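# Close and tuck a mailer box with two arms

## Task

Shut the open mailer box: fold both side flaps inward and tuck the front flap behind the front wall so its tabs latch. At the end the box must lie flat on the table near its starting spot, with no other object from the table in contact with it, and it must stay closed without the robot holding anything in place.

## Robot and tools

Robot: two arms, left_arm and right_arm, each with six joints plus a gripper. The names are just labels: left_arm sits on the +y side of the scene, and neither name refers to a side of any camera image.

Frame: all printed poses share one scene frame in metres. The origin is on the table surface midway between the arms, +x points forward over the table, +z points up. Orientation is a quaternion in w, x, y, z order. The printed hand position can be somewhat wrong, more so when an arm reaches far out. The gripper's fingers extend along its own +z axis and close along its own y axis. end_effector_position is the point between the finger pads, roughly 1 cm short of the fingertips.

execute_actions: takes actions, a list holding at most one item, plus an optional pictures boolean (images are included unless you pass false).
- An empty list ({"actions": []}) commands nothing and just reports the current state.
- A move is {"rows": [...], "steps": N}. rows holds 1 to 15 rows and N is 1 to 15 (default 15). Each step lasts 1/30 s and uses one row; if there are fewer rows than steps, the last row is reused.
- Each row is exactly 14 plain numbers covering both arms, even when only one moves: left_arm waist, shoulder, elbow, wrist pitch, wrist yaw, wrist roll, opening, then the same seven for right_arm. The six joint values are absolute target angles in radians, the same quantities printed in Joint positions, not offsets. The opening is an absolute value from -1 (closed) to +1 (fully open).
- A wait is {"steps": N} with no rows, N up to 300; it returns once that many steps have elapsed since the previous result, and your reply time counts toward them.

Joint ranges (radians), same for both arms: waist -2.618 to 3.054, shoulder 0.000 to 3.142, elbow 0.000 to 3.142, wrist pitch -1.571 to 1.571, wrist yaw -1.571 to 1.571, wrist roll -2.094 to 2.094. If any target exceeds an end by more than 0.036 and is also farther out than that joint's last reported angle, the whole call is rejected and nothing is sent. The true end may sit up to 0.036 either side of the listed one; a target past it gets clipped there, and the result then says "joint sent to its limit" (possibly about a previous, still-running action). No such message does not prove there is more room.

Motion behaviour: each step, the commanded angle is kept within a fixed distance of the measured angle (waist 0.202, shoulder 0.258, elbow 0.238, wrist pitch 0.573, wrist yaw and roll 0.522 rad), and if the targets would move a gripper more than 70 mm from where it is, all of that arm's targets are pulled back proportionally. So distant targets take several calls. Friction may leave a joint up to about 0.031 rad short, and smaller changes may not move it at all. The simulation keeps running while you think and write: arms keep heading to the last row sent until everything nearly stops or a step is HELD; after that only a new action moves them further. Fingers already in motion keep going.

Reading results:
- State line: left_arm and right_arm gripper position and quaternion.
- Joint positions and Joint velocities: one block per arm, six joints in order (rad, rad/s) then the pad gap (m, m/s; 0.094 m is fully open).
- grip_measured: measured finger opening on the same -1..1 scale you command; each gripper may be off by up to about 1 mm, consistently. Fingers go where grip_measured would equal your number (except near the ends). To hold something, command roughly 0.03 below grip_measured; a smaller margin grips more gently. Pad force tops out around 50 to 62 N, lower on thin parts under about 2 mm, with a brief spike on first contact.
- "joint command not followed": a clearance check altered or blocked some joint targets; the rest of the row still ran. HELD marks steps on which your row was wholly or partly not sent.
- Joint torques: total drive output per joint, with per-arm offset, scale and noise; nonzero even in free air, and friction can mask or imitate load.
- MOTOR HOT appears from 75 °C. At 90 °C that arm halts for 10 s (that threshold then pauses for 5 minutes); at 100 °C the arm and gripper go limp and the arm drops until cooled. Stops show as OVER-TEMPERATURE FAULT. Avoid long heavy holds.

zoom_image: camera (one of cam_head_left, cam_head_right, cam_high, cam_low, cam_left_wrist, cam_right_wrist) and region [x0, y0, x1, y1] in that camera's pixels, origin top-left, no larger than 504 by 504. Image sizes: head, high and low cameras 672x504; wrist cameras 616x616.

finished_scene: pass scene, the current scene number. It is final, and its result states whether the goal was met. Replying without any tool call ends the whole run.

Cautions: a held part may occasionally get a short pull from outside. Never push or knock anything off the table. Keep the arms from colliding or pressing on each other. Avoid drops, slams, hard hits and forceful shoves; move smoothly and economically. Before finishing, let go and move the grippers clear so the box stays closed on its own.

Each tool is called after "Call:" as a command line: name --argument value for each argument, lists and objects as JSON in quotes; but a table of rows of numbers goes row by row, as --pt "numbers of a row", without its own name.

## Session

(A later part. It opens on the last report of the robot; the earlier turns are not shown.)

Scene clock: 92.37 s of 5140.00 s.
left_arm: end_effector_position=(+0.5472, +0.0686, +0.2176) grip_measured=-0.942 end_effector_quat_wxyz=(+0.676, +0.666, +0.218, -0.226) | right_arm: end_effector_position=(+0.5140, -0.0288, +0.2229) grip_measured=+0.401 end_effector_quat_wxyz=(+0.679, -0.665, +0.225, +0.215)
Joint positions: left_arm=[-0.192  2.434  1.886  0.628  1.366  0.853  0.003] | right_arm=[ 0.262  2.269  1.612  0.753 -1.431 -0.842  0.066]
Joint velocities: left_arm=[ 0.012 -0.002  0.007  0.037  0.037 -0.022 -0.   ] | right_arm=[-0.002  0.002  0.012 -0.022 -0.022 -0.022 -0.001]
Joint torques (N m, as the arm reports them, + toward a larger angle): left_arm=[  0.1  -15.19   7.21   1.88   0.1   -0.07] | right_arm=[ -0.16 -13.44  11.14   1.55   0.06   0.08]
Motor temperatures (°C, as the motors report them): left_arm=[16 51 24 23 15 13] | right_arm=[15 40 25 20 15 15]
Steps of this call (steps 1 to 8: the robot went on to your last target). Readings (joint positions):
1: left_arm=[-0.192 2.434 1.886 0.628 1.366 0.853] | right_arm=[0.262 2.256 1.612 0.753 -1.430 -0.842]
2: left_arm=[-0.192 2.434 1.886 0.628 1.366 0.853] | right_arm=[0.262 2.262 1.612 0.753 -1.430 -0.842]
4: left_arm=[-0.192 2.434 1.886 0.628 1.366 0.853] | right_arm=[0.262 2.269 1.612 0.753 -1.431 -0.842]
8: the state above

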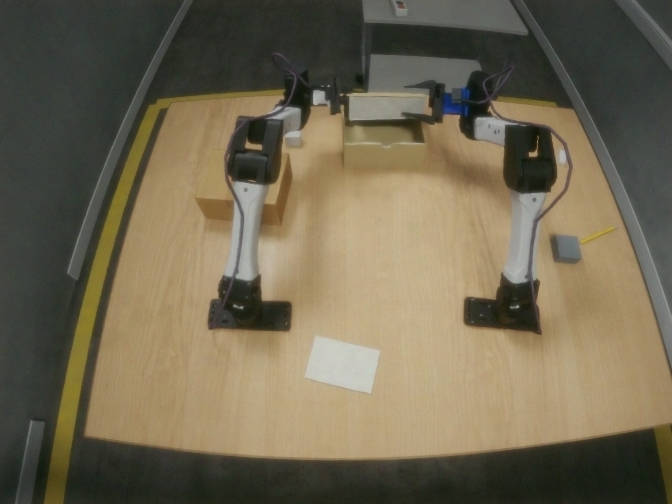

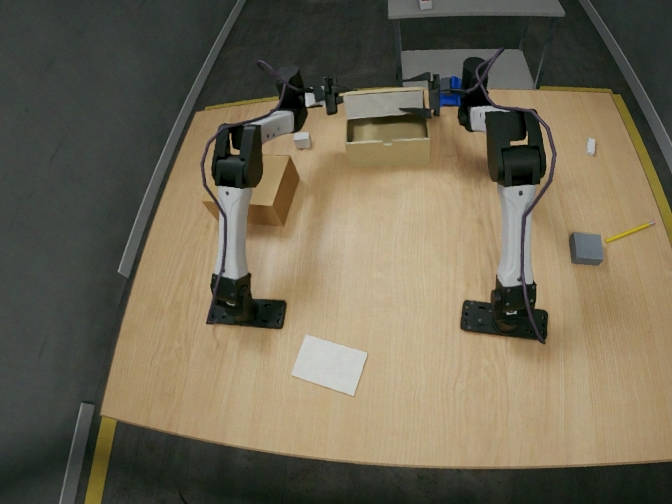

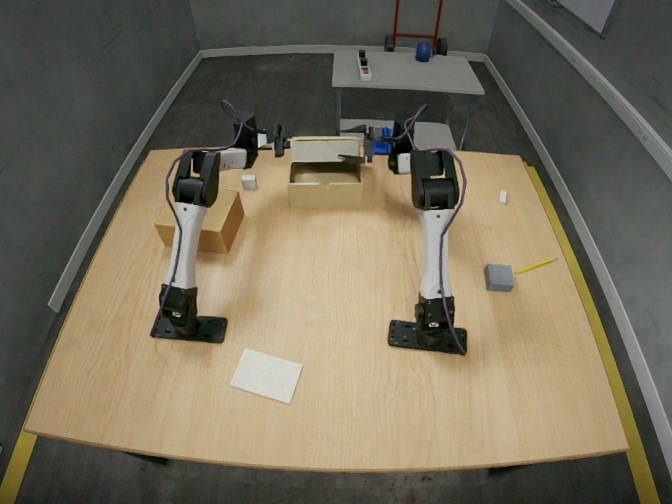

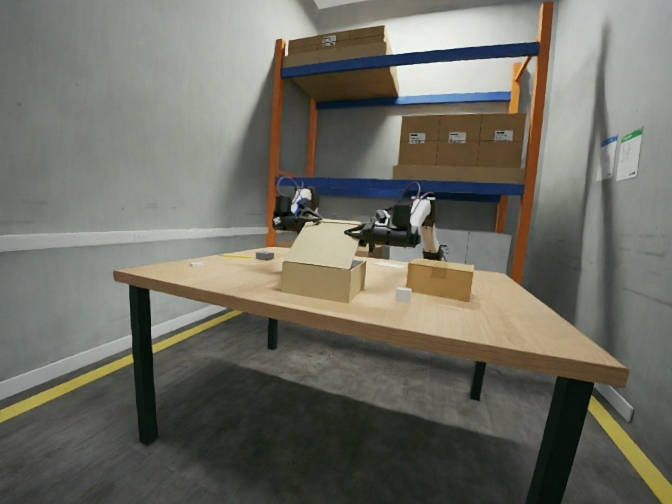

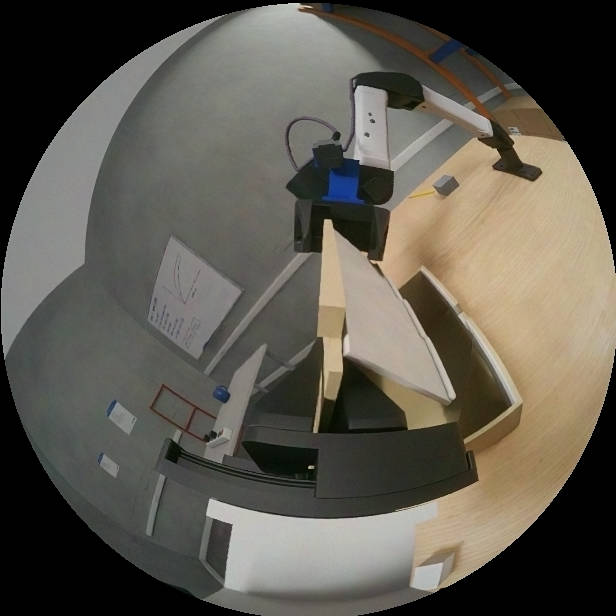

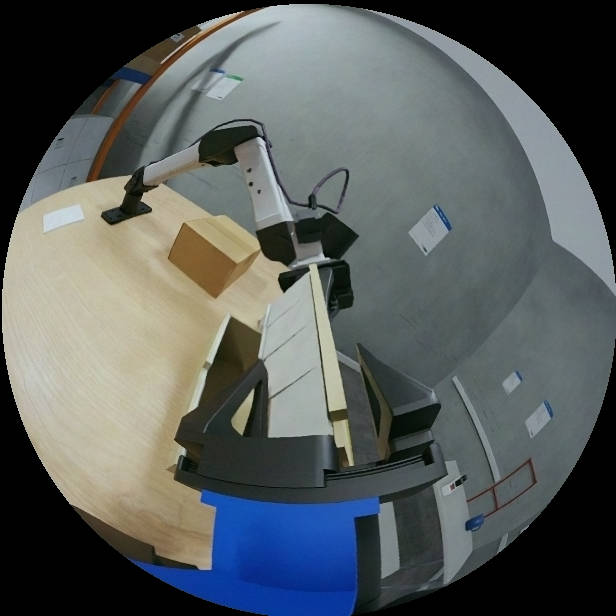

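Call:
execute_actions --actions '[{"rows":[[-0.195,2.42,1.87,0.645,1.385,0.85,-0.97,0.255,2.255,1.6,0.76,-1.43,-0.85,0.3],[-0.195,2.42,1.87,0.645,1.385,0.85,-0.97,0.255,2.245,1.59,0.76,-1.43,-0.85,0.2],[-0.195,2.42,1.87,0.645,1.385,0.85,-0.97,0.255,2.235,1.58,0.76,-1.43,-0.85,0.1],[-0.195,2.42,1.87,0.645,1.385,0.85,-0.97,0.255,2.228,1.575,0.76,-1.43,-0.85,0.0],[-0.195,2.42,1.87,0.645,1.385,0.85,-0.97,0.255,2.228,1.575,0.76,-1.43,-0.85,-0.1],[-0.195,2.42,1.87,0.645,1.385,0.85,-0.97,0.255,2.228,1.575,0.76,-1.43,-0.85,-0.2]],"steps":15}]'

Scene clock: 94.70 s of 5140.00 s.
left_arm: end_effector_position=(+0.5464, +0.0686, +0.2174) grip_measured=-0.942 end_effector_quat_wxyz=(+0.676, +0.667, +0.216, -0.227) | right_arm: end_effector_position=(+0.5094, -0.0293, +0.2260) grip_measured=-0.198 end_effector_quat_wxyz=(+0.678, -0.665, +0.226, +0.216)
Joint positions: left_arm=[-0.192  2.434  1.885  0.63   1.37   0.853  0.003] | right_arm=[ 0.262  2.248  1.589  0.753 -1.433 -0.842  0.038]
Joint velocities: left_arm=[-0.002  0.012  0.002  0.037  0.125  0.037  0.001] | right_arm=[-0.017  0.002 -0.012  0.051  0.007 -0.037 -0.001]
Joint torques (N m, as the arm reports them, + toward a larger angle): left_arm=[  0.08 -15.22   7.33   1.83   0.15  -0.08] | right_arm=[ -0.13 -14.83   7.38   1.57   0.09   0.07]
Motor temperatures (°C, as the motors report them): left_arm=[16 52 24 24 15 13] | right_arm=[15 41 25 20 15 15]
Steps of this call (steps 1 to 30: the robot went on to your last target; steps 31 to 55: nothing new was sent; steps 56 to 70: all 15 steps of this action). Readings (joint positions):
56: left_arm=[-0.192 2.434 1.886 0.628 1.365 0.852] | right_arm=[0.262 2.269 1.612 0.753 -1.432 -0.842]
57: left_arm=[-0.192 2.434 1.886 0.628 1.365 0.852] | right_arm=[0.262 2.269 1.611 0.753 -1.432 -0.842]
59: left_arm=[-0.192 2.434 1.886 0.628 1.365 0.852] | right_arm=[0.262 2.263 1.597 0.753 -1.433 -0.842]
63: left_arm=[-0.192 2.434 1.885 0.628 1.371 0.854] | right_arm=[0.262 2.251 1.589 0.753 -1.430 -0.842]
70: the state above

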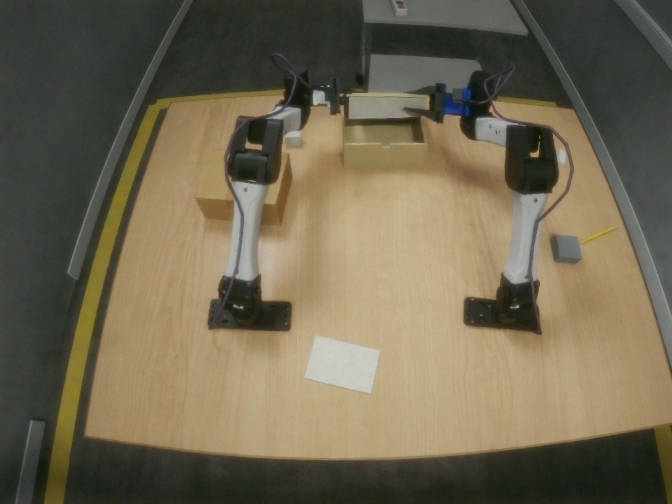

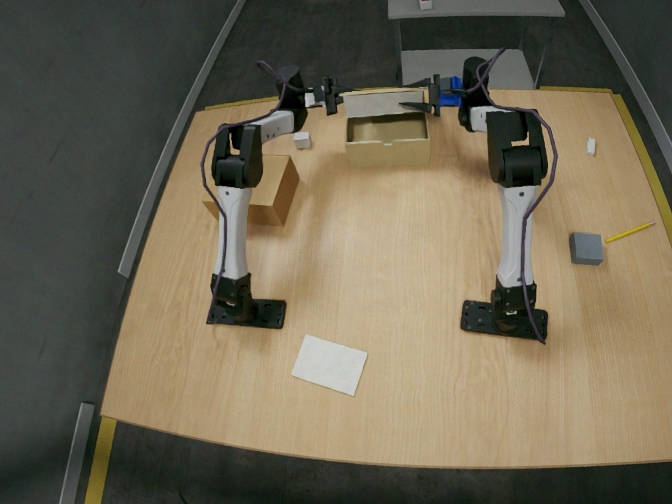

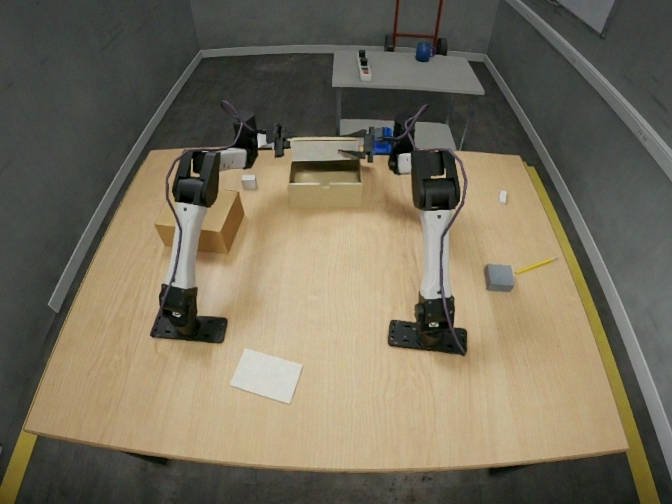

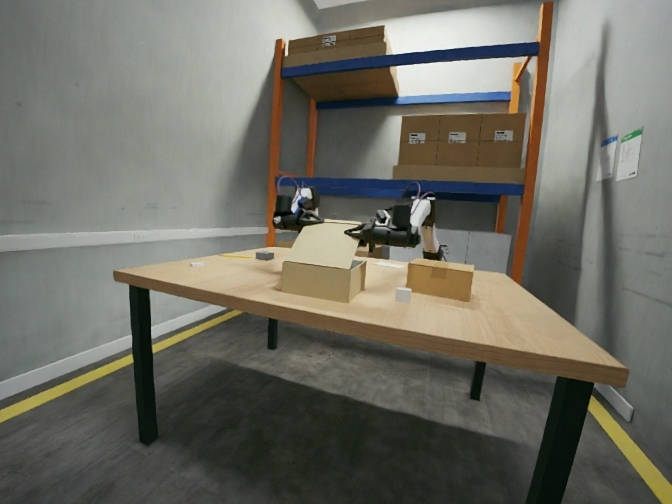

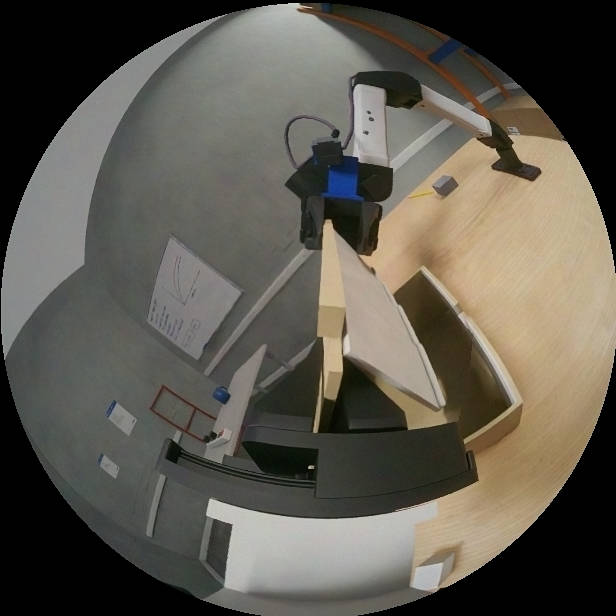

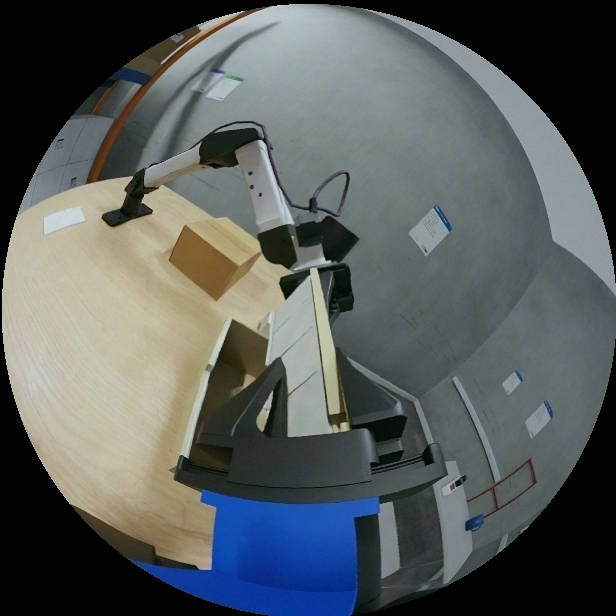

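Call:
execute_actions --actions '[{"rows":[[-0.195,2.417,1.855,0.66,1.385,0.875,-0.97,0.26,2.235,1.562,0.78,-1.43,-0.86,-0.2],[-0.195,2.414,1.84,0.672,1.385,0.893,-0.97,0.26,2.235,1.549,0.793,-1.43,-0.87,-0.2],[-0.196,2.411,1.825,0.684,1.385,0.911,-0.97,0.26,2.235,1.536,0.806,-1.43,-0.88,-0.2],[-0.197,2.408,1.81,0.696,1.385,0.929,-0.97,0.26,2.235,1.523,0.819,-1.43,-0.89,-0.2],[-0.198,2.405,1.795,0.708,1.385,0.947,-0.97,0.26,2.235,1.51,0.832,-1.43,-0.90,-0.2],[-0.199,2.402,1.78,0.72,1.385,0.965,-0.97,0.26,2.235,1.497,0.845,-1.43,-0.91,-0.2],[-0.2,2.399,1.765,0.732,1.385,0.983,-0.97,0.26,2.235,1.484,0.858,-1.43,-0.92,-0.2],[-0.201,2.396,1.75,0.744,1.385,1.0,-0.97,0.26,2.235,1.471,0.871,-1.43,-0.93,-0.2],[-0.202,2.393,1.735,0.756,1.385,1.018,-0.97,0.26,2.235,1.458,0.884,-1.43,-0.94,-0.2],[-0.203,2.39,1.72,0.768,1.385,1.036,-0.97,0.26,2.235,1.445,0.897,-1.43,-0.95,-0.2],[-0.203,2.387,1.705,0.78,1.385,1.054,-0.97,0.26,2.235,1.432,0.91,-1.43,-0.96,-0.2],[-0.203,2.385,1.69,0.79,1.385,1.07,-0.97,0.26,2.235,1.42,0.925,-1.43,-0.97,-0.2]],"steps":15}]' --pictures false

Call:
execute_actions --actions '[{"steps":10}]'

Scene clock: 96.63 s of 5140.00 s.
left_arm: end_effector_position=(+0.5287, +0.0726, +0.1929) grip_measured=-0.942 end_effector_quat_wxyz=(+0.694, +0.683, +0.158, -0.164) | right_arm: end_effector_position=(+0.4991, -0.0304, +0.2033) grip_measured=-0.198 end_effector_quat_wxyz=(+0.678, -0.669, +0.218, +0.212)
Joint positions: left_arm=[-0.192  2.397  1.713  0.764  1.364  1.034  0.003] | right_arm=[ 0.262  2.25   1.505  0.813 -1.439 -0.886  0.038]
Joint velocities: left_arm=[-0.002 -0.017 -0.11   0.037 -0.066  0.227 -0.001] | right_arm=[ 0.007 -0.007  0.007 -0.037  0.037  0.037  0.   ]
Joint torques (N m, as the arm reports them, + toward a larger angle): left_arm=[ -0.62 -14.54   6.72   1.79   0.22   0.06] | right_arm=[  0.27 -13.4    8.99   1.64   0.14   0.19]
Motor temperatures (°C, as the motors report them): left_arm=[16 53 24 24 15 13] | right_arm=[15 41 25 20 15 15]
A step of this action was HELD (marked below), so the robot has no last target. An arm can still carry out its HELD step.
Steps of this call (steps 1 to 15: the robot went on to your last target; steps 16 to 43: nothing new was sent; steps 44 to 58: all 15 steps of this action). Readings (joint positions):
44: left_arm=[-0.192 2.433 1.883 0.632 1.369 0.855] | right_arm=[0.262 2.248 1.587 0.755 -1.433 -0.843]
45: left_arm=[-0.192 2.431 1.876 0.636 1.369 0.861] | right_arm=[0.262 2.248 1.581 0.761 -1.433 -0.845]
47: left_arm=[-0.192 2.425 1.852 0.653 1.368 0.883] | right_arm=[0.262 2.248 1.561 0.777 -1.433 -0.855]
51: left_arm=[-0.192 2.414 1.793 0.699 1.368 0.946] | right_arm=[0.262 2.248 1.509 0.819 -1.434 -0.885]
52: left_arm=[-0.192 2.412 1.778 0.711 1.367 0.963] | right_arm=[0.262 2.248 1.505 0.820 -1.436 -0.886] HELD
53: left_arm=[-0.192 2.408 1.764 0.723 1.367 0.978] | right_arm=[0.262 2.250 1.505 0.817 -1.437 -0.886] HELD
54: left_arm=[-0.192 2.404 1.749 0.734 1.366 0.992] | right_arm=[0.262 2.250 1.505 0.815 -1.437 -0.886] HELD
55: left_arm=[-0.192 2.400 1.735 0.744 1.364 1.007] | right_arm=[0.262 2.250 1.505 0.815 -1.438 -0.886] HELD
56: left_arm=[-0.192 2.397 1.723 0.753 1.364 1.018] | right_arm=[0.262 2.250 1.505 0.815 -1.439 -0.886] HELD
57: left_arm=[-0.192 2.397 1.717 0.759 1.364 1.028] | right_arm=[0.262 2.250 1.505 0.814 -1.439 -0.886] HELD
58: the state above HELD
joint command not followed: on one or more control steps a check withheld the commanded joint targets of the right arm, and it was not sent them on those steps. On the call's last step the targets were still withheld.
cause: the commanded joint targets would bring two parts of the arm too close to each other (its wrist (the part past joint 4) and its wrist camera, with joints 5 (wrist yaw) and 6 (wrist roll) between them); next, command targets that bring no two parts of the arm closer together.

Scene clock: 96.97 s of 5140.00 s.
left_arm: end_effector_position=(+0.5282, +0.0727, +0.1926) grip_measured=-0.942 end_effector_quat_wxyz=(+0.696, +0.685, +0.148, -0.155) | right_arm: end_effector_position=(+0.4990, -0.0304, +0.2032) grip_measured=-0.198 end_effector_quat_wxyz=(+0.678, -0.669, +0.218, +0.212)
Joint positions: left_arm=[-0.192  2.397  1.709  0.773  1.364  1.055  0.003] | right_arm=[ 0.262  2.25   1.505  0.812 -1.44  -0.886  0.038]
Joint velocities: left_arm=[-0.002 -0.012  0.002 -0.022  0.022  0.037 -0.   ] | right_arm=[ 0.017  0.007 -0.012  0.037 -0.037  0.007  0.001]
Joint torques (N m, as the arm reports them, + toward a larger angle): left_arm=[ -0.62 -14.55   6.57   1.86   0.21   0.09] | right_arm=[  0.27 -13.36   9.04   1.56   0.12   0.18]
Motor temperatures (°C, as the motors report them): left_arm=[16 53 24 24 15 13] | right_arm=[15 41 25 20 15 15]
Steps of this call (steps 1 to 10: nothing new was sent). Readings (joint positions):
1: left_arm=[-0.192 2.397 1.711 0.766 1.364 1.039] | right_arm=[0.262 2.250 1.505 0.813 -1.439 -0.886]
2: left_arm=[-0.192 2.397 1.709 0.767 1.364 1.043] | right_arm=[0.262 2.250 1.505 0.813 -1.439 -0.886]
4: left_arm=[-0.192 2.397 1.709 0.770 1.364 1.049] | right_arm=[0.262 2.250 1.505 0.812 -1.440 -0.886]
8: left_arm=[-0.192 2.397 1.709 0.772 1.364 1.054] | right_arm=[0.262 2.250 1.505 0.812 -1.440 -0.886]
10: the state above

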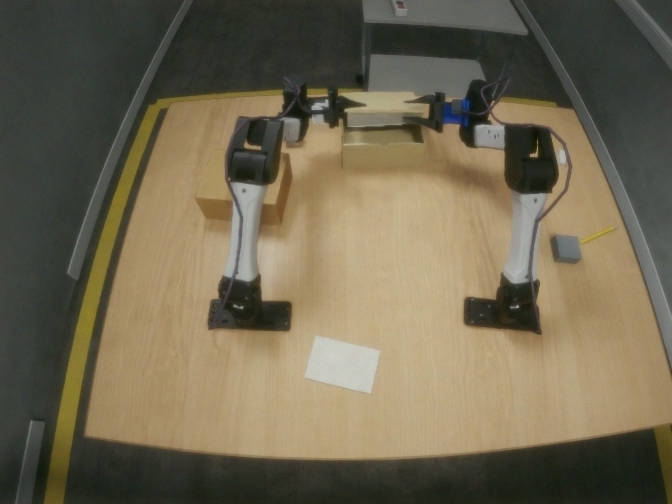

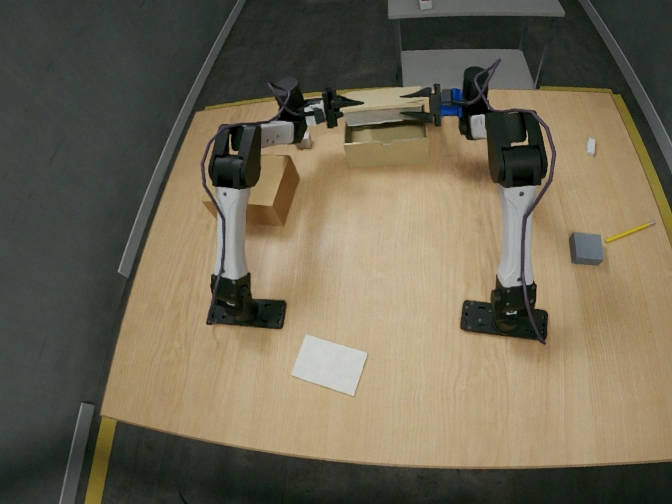

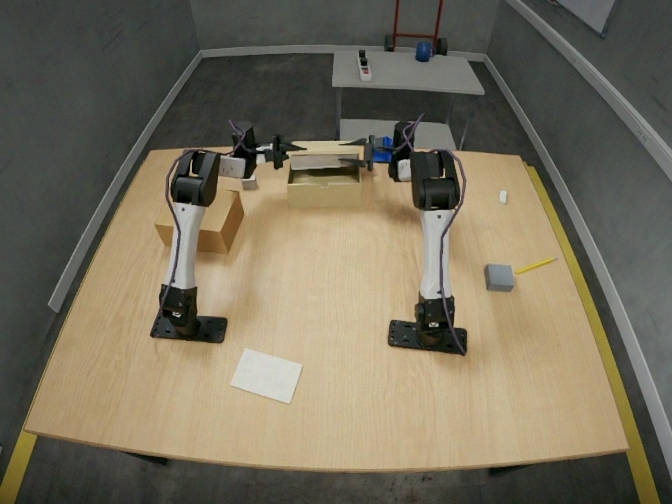

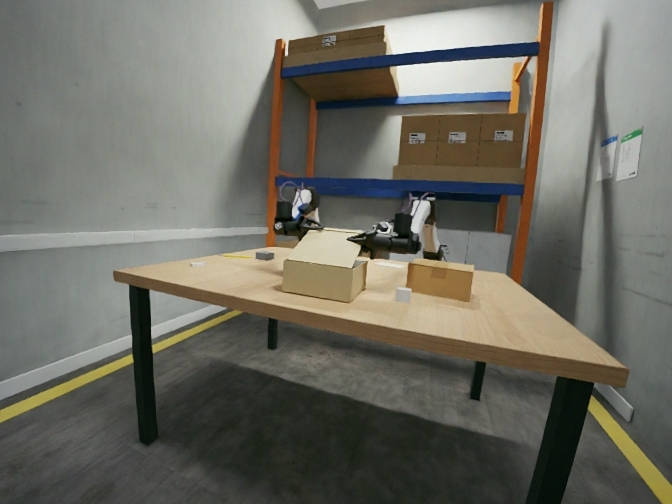

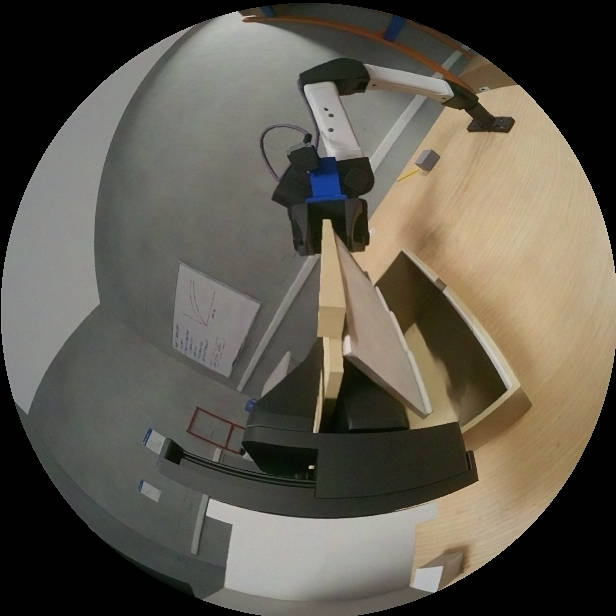

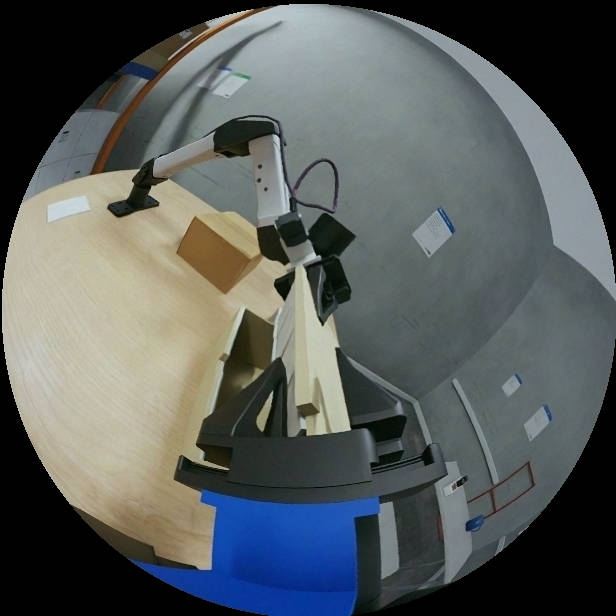

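Call:
execute_actions --actions '[{"rows":[[-0.203,2.40,1.69,0.80,1.37,1.07,-0.97,0.262,2.25,1.485,0.835,-1.425,-0.88,-0.2],[-0.204,2.403,1.681,0.818,1.37,1.078,-0.97,0.262,2.252,1.474,0.847,-1.425,-0.88,-0.2],[-0.205,2.406,1.673,0.836,1.37,1.086,-0.97,0.262,2.254,1.463,0.859,-1.425,-0.88,-0.2],[-0.205,2.409,1.664,0.854,1.37,1.094,-0.97,0.262,2.256,1.452,0.871,-1.425,-0.88,-0.2],[-0.206,2.412,1.656,0.872,1.37,1.102,-0.97,0.262,2.258,1.441,0.883,-1.425,-0.88,-0.2],[-0.206,2.415,1.647,0.89,1.37,1.11,-0.97,0.262,2.26,1.43,0.895,-1.425,-0.88,-0.2],[-0.207,2.418,1.639,0.908,1.37,1.118,-0.97,0.262,2.262,1.419,0.907,-1.425,-0.88,-0.2],[-0.207,2.421,1.63,0.926,1.37,1.126,-0.97,0.262,2.264,1.408,0.919,-1.425,-0.88,-0.2],[-0.208,2.424,1.622,0.944,1.37,1.134,-0.97,0.262,2.266,1.397,0.931,-1.425,-0.88,-0.2],[-0.208,2.427,1.613,0.962,1.37,1.142,-0.97,0.262,2.268,1.386,0.943,-1.425,-0.88,-0.2],[-0.208,2.43,1.605,0.98,1.37,1.15,-0.97,0.262,2.27,1.376,0.955,-1.425,-0.88,-0.2],[-0.208,2.432,1.597,0.995,1.37,1.16,-0.97,0.262,2.27,1.368,0.965,-1.425,-0.88,-0.2]],"steps":15}]' --pictures false

Call:
execute_actions --actions '[{"steps":10}]'

Scene clock: 99.80 s of 5140.00 s.
left_arm: end_effector_position=(+0.5179, +0.0729, +0.1696) grip_measured=-0.942 end_effector_quat_wxyz=(+0.709, +0.689, +0.104, -0.107) | right_arm: end_effector_position=(+0.4832, -0.0323, +0.1710) grip_measured=-0.198 end_effector_quat_wxyz=(+0.674, -0.668, +0.227, +0.219)
Joint positions: left_arm=[-0.196  2.415  1.614  0.939  1.354  1.137  0.003] | right_arm=[ 0.262  2.26   1.38   0.923 -1.439 -0.885  0.038]
Joint velocities: left_arm=[-0.002  0.061 -0.081  0.168  0.022  0.139 -0.001] | right_arm=[-0.002  0.071 -0.056  0.125  0.007  0.051 -0.001]
Joint torques (N m, as the arm reports them, + toward a larger angle): left_arm=[ -0.71 -12.35   6.74   1.93   0.15  -0.02] | right_arm=[  0.32 -12.4    7.1    1.73   0.17   0.23]
Motor temperatures (°C, as the motors report them): left_arm=[16 53 24 24 15 13] | right_arm=[15 41 25 20 15 15]
Steps of this call (steps 1 to 70: nothing new was sent; steps 71 to 85: all 15 steps of this action). Readings (joint positions):
71: left_arm=[-0.192 2.397 1.709 0.774 1.363 1.058] | right_arm=[0.262 2.250 1.504 0.813 -1.440 -0.886]
72: left_arm=[-0.192 2.397 1.707 0.778 1.361 1.059] | right_arm=[0.262 2.250 1.499 0.816 -1.440 -0.886]
74: left_arm=[-0.192 2.397 1.696 0.795 1.356 1.067] | right_arm=[0.262 2.250 1.484 0.829 -1.439 -0.886]
78: left_arm=[-0.192 2.398 1.660 0.842 1.354 1.091] | right_arm=[0.262 2.250 1.439 0.863 -1.439 -0.885]
85: the state above

Scene clock: 100.13 s of 5140.00 s.
left_arm: end_effector_position=(+0.5174, +0.0731, +0.1699) grip_measured=-0.942 end_effector_quat_wxyz=(+0.712, +0.689, +0.093, -0.097) | right_arm: end_effector_position=(+0.4830, -0.0323, +0.1713) grip_measured=-0.198 end_effector_quat_wxyz=(+0.677, -0.669, +0.221, +0.214)
Joint positions: left_arm=[-0.196  2.418  1.611  0.963  1.354  1.149  0.003] | right_arm=[ 0.262  2.262  1.378  0.945 -1.439 -0.885  0.038]
Joint velocities: left_arm=[-0.002  0.017  0.002  0.022 -0.007  0.007 -0.   ] | right_arm=[ 0.012  0.007 -0.017  0.022 -0.051 -0.095 -0.   ]
Joint torques (N m, as the arm reports them, + toward a larger angle): left_arm=[ -0.7  -12.28   6.59   1.96   0.13   0.04] | right_arm=[  0.26 -12.18   7.09   1.67   0.17   0.23]
Motor temperatures (°C, as the motors report them): left_arm=[16 53 24 24 15 13] | right_arm=[15 41 25 20 15 15]
Steps of this call (steps 1 to 10: the robot went on to your last target). Readings (joint positions):
1: left_arm=[-0.196 2.417 1.612 0.944 1.354 1.141] | right_arm=[0.262 2.262 1.379 0.927 -1.439 -0.885]
2: left_arm=[-0.196 2.418 1.611 0.948 1.354 1.143] | right_arm=[0.262 2.262 1.378 0.930 -1.439 -0.885]
4: left_arm=[-0.196 2.418 1.611 0.954 1.354 1.145] | right_arm=[0.262 2.262 1.378 0.935 -1.439 -0.885]
8: left_arm=[-0.196 2.418 1.611 0.961 1.354 1.148] | right_arm=[0.262 2.262 1.378 0.943 -1.439 -0.885]
10: the state above

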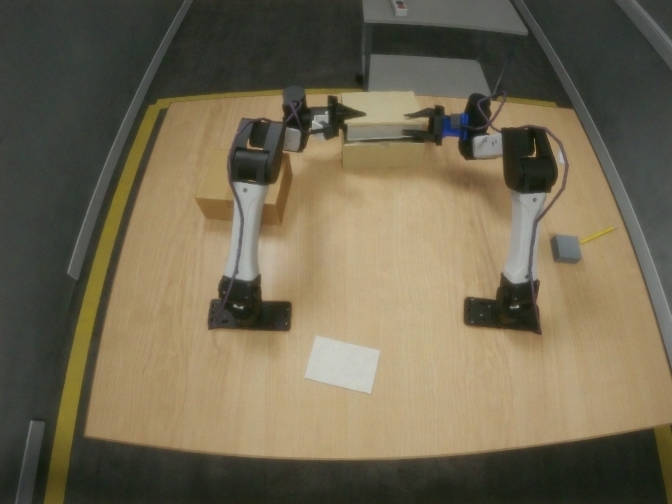

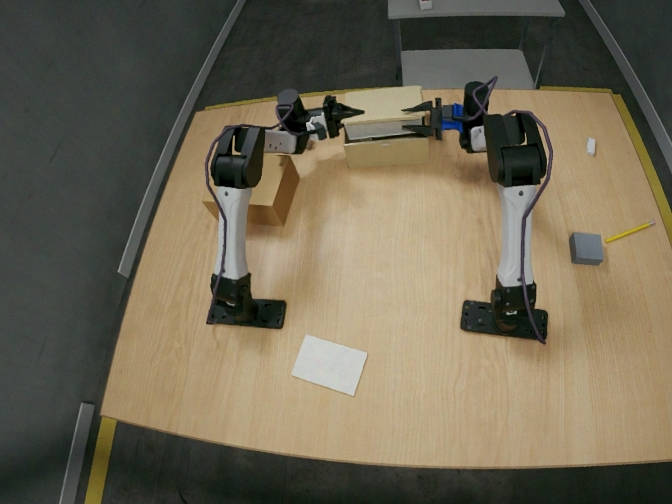

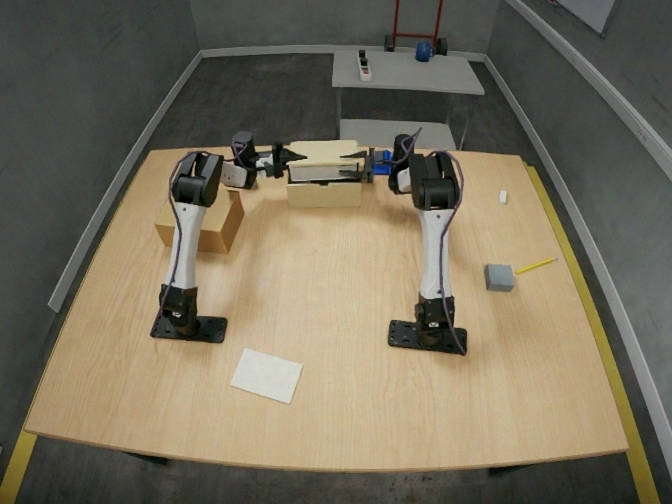

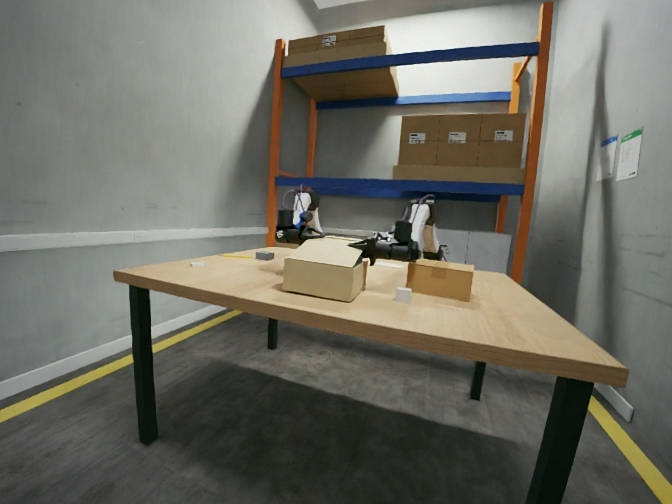

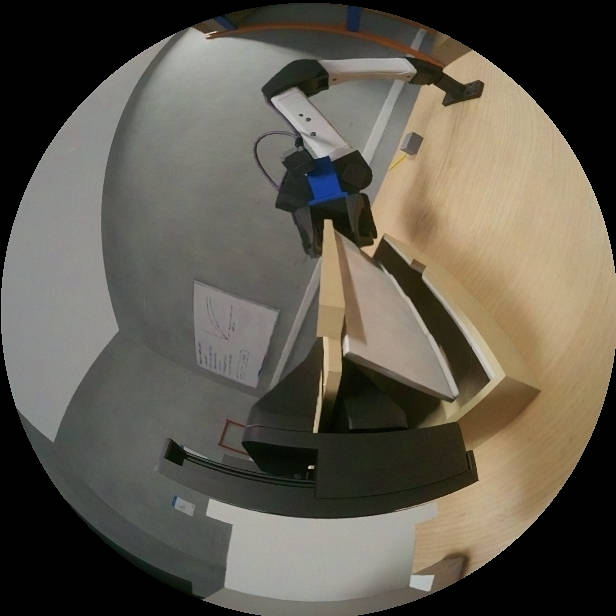

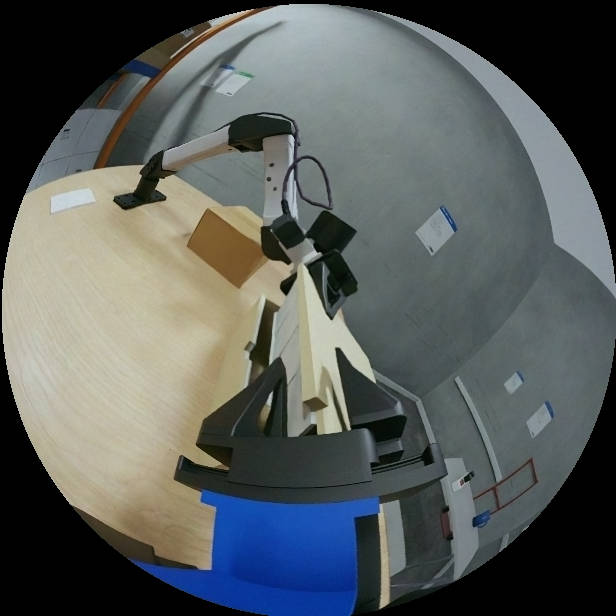

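Call:
execute_actions --actions '[{"rows":[[-0.208,2.436,1.591,1.01,1.37,1.167,-0.97,0.262,2.273,1.365,0.97,-1.425,-0.88,-0.2],[-0.208,2.44,1.585,1.026,1.37,1.174,-0.97,0.262,2.276,1.361,0.976,-1.425,-0.88,-0.2],[-0.208,2.444,1.579,1.042,1.37,1.18,-0.97,0.262,2.279,1.358,0.982,-1.425,-0.88,-0.2],[-0.208,2.448,1.573,1.058,1.37,1.187,-0.97,0.262,2.282,1.354,0.988,-1.425,-0.88,-0.2],[-0.208,2.452,1.567,1.074,1.37,1.194,-0.97,0.262,2.285,1.351,0.994,-1.425,-0.88,-0.2],[-0.208,2.457,1.561,1.09,1.37,1.2,-0.97,0.262,2.288,1.348,1.0,-1.425,-0.88,-0.2]],"steps":15}]'

Call:
zoom_image --camera "cam_high" --region '[240,110,420,220]'

Scene clock: 101.97 s of 5140.00 s.
left_arm: end_effector_position=(+0.5132, +0.0738, +0.1615) grip_measured=-0.942 end_effector_quat_wxyz=(+0.718, +0.689, +0.067, -0.071) | right_arm: end_effector_position=(+0.4809, -0.0326, +0.1647) grip_measured=-0.199 end_effector_quat_wxyz=(+0.679, -0.670, +0.216, +0.209)
Joint positions: left_arm=[-0.197  2.434  1.581  1.048  1.352  1.185  0.003] | right_arm=[ 0.262  2.275  1.361  0.988 -1.438 -0.885  0.038]
Joint velocities: left_arm=[ 0.002  0.002 -0.002  0.022  0.051  0.007  0.   ] | right_arm=[-0.012  0.002 -0.012 -0.066  0.007  0.007 -0.   ]
Joint torques (N m, as the arm reports them, + toward a larger angle): left_arm=[ -0.66 -11.47   5.79   2.03   0.11   0.09] | right_arm=[  0.37 -11.66   6.5    1.57   0.18   0.24]
Motor temperatures (°C, as the motors report them): left_arm=[16 52 24 24 15 13] | right_arm=[15 41 25 20 15 15]
Steps of this call (steps 1 to 30: the robot went on to your last target; steps 31 to 40: nothing new was sent; steps 41 to 55: all 15 steps of this action). Readings (joint positions):
41: left_arm=[-0.196 2.418 1.611 0.968 1.354 1.151] | right_arm=[0.262 2.262 1.378 0.949 -1.439 -0.885]
42: left_arm=[-0.196 2.418 1.609 0.973 1.353 1.153] | right_arm=[0.262 2.262 1.378 0.951 -1.439 -0.885]
44: left_arm=[-0.196 2.418 1.600 0.992 1.353 1.160] | right_arm=[0.262 2.262 1.375 0.957 -1.438 -0.885]
48: left_arm=[-0.196 2.430 1.583 1.039 1.353 1.177] | right_arm=[0.262 2.270 1.363 0.973 -1.438 -0.885]
55: the state above

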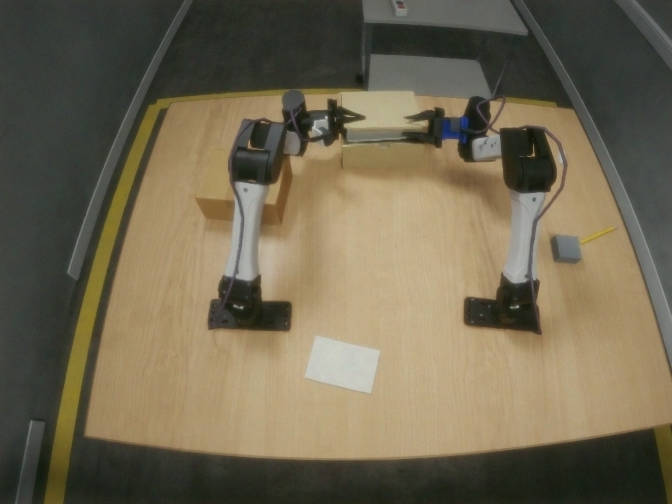

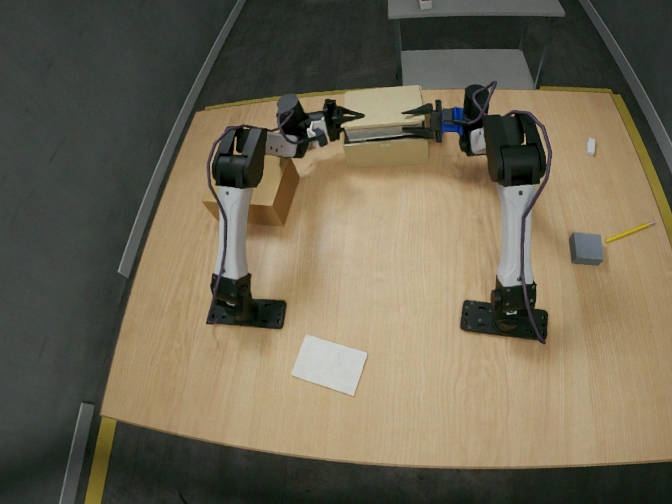

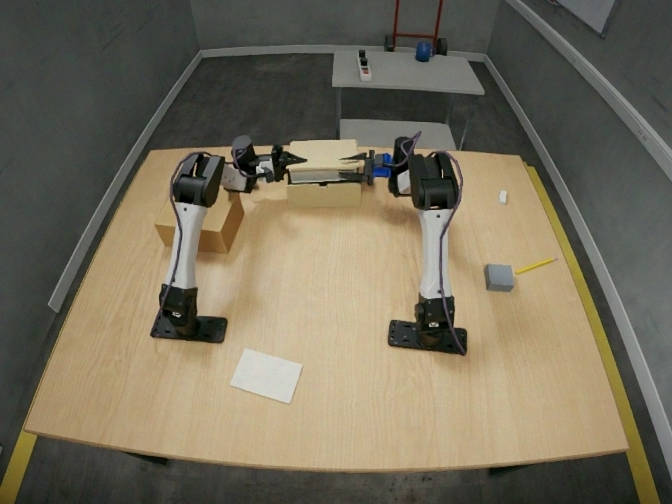

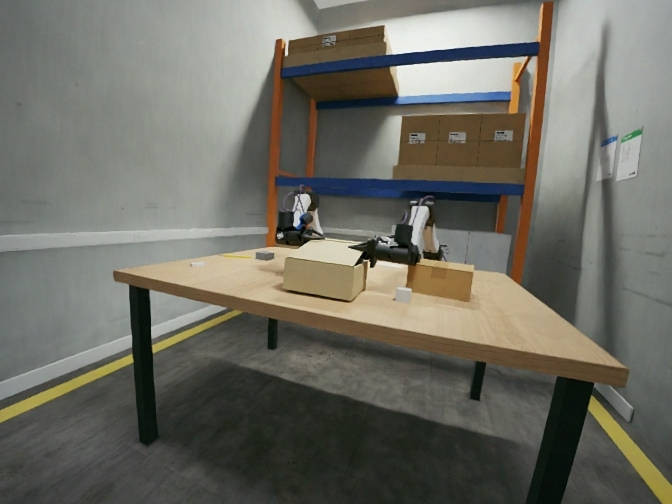

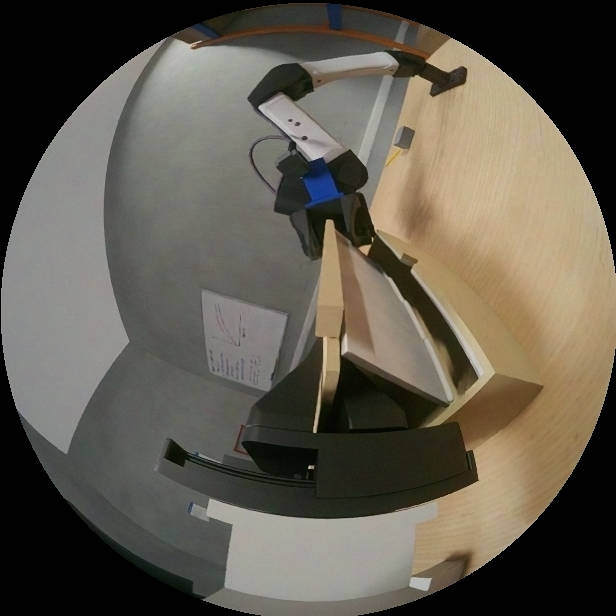

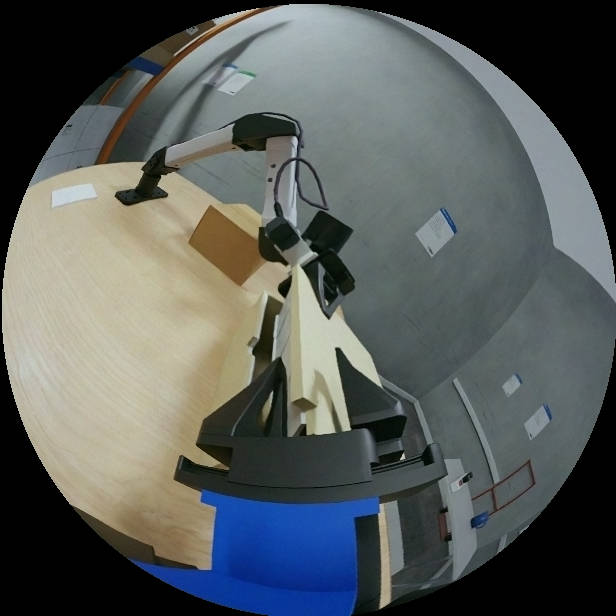

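Region (240, 110, 420, 220) of cam_high's 672x504 image, scaled by 2.800, with more detail than that image has.

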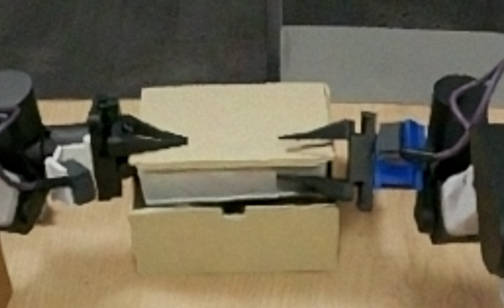

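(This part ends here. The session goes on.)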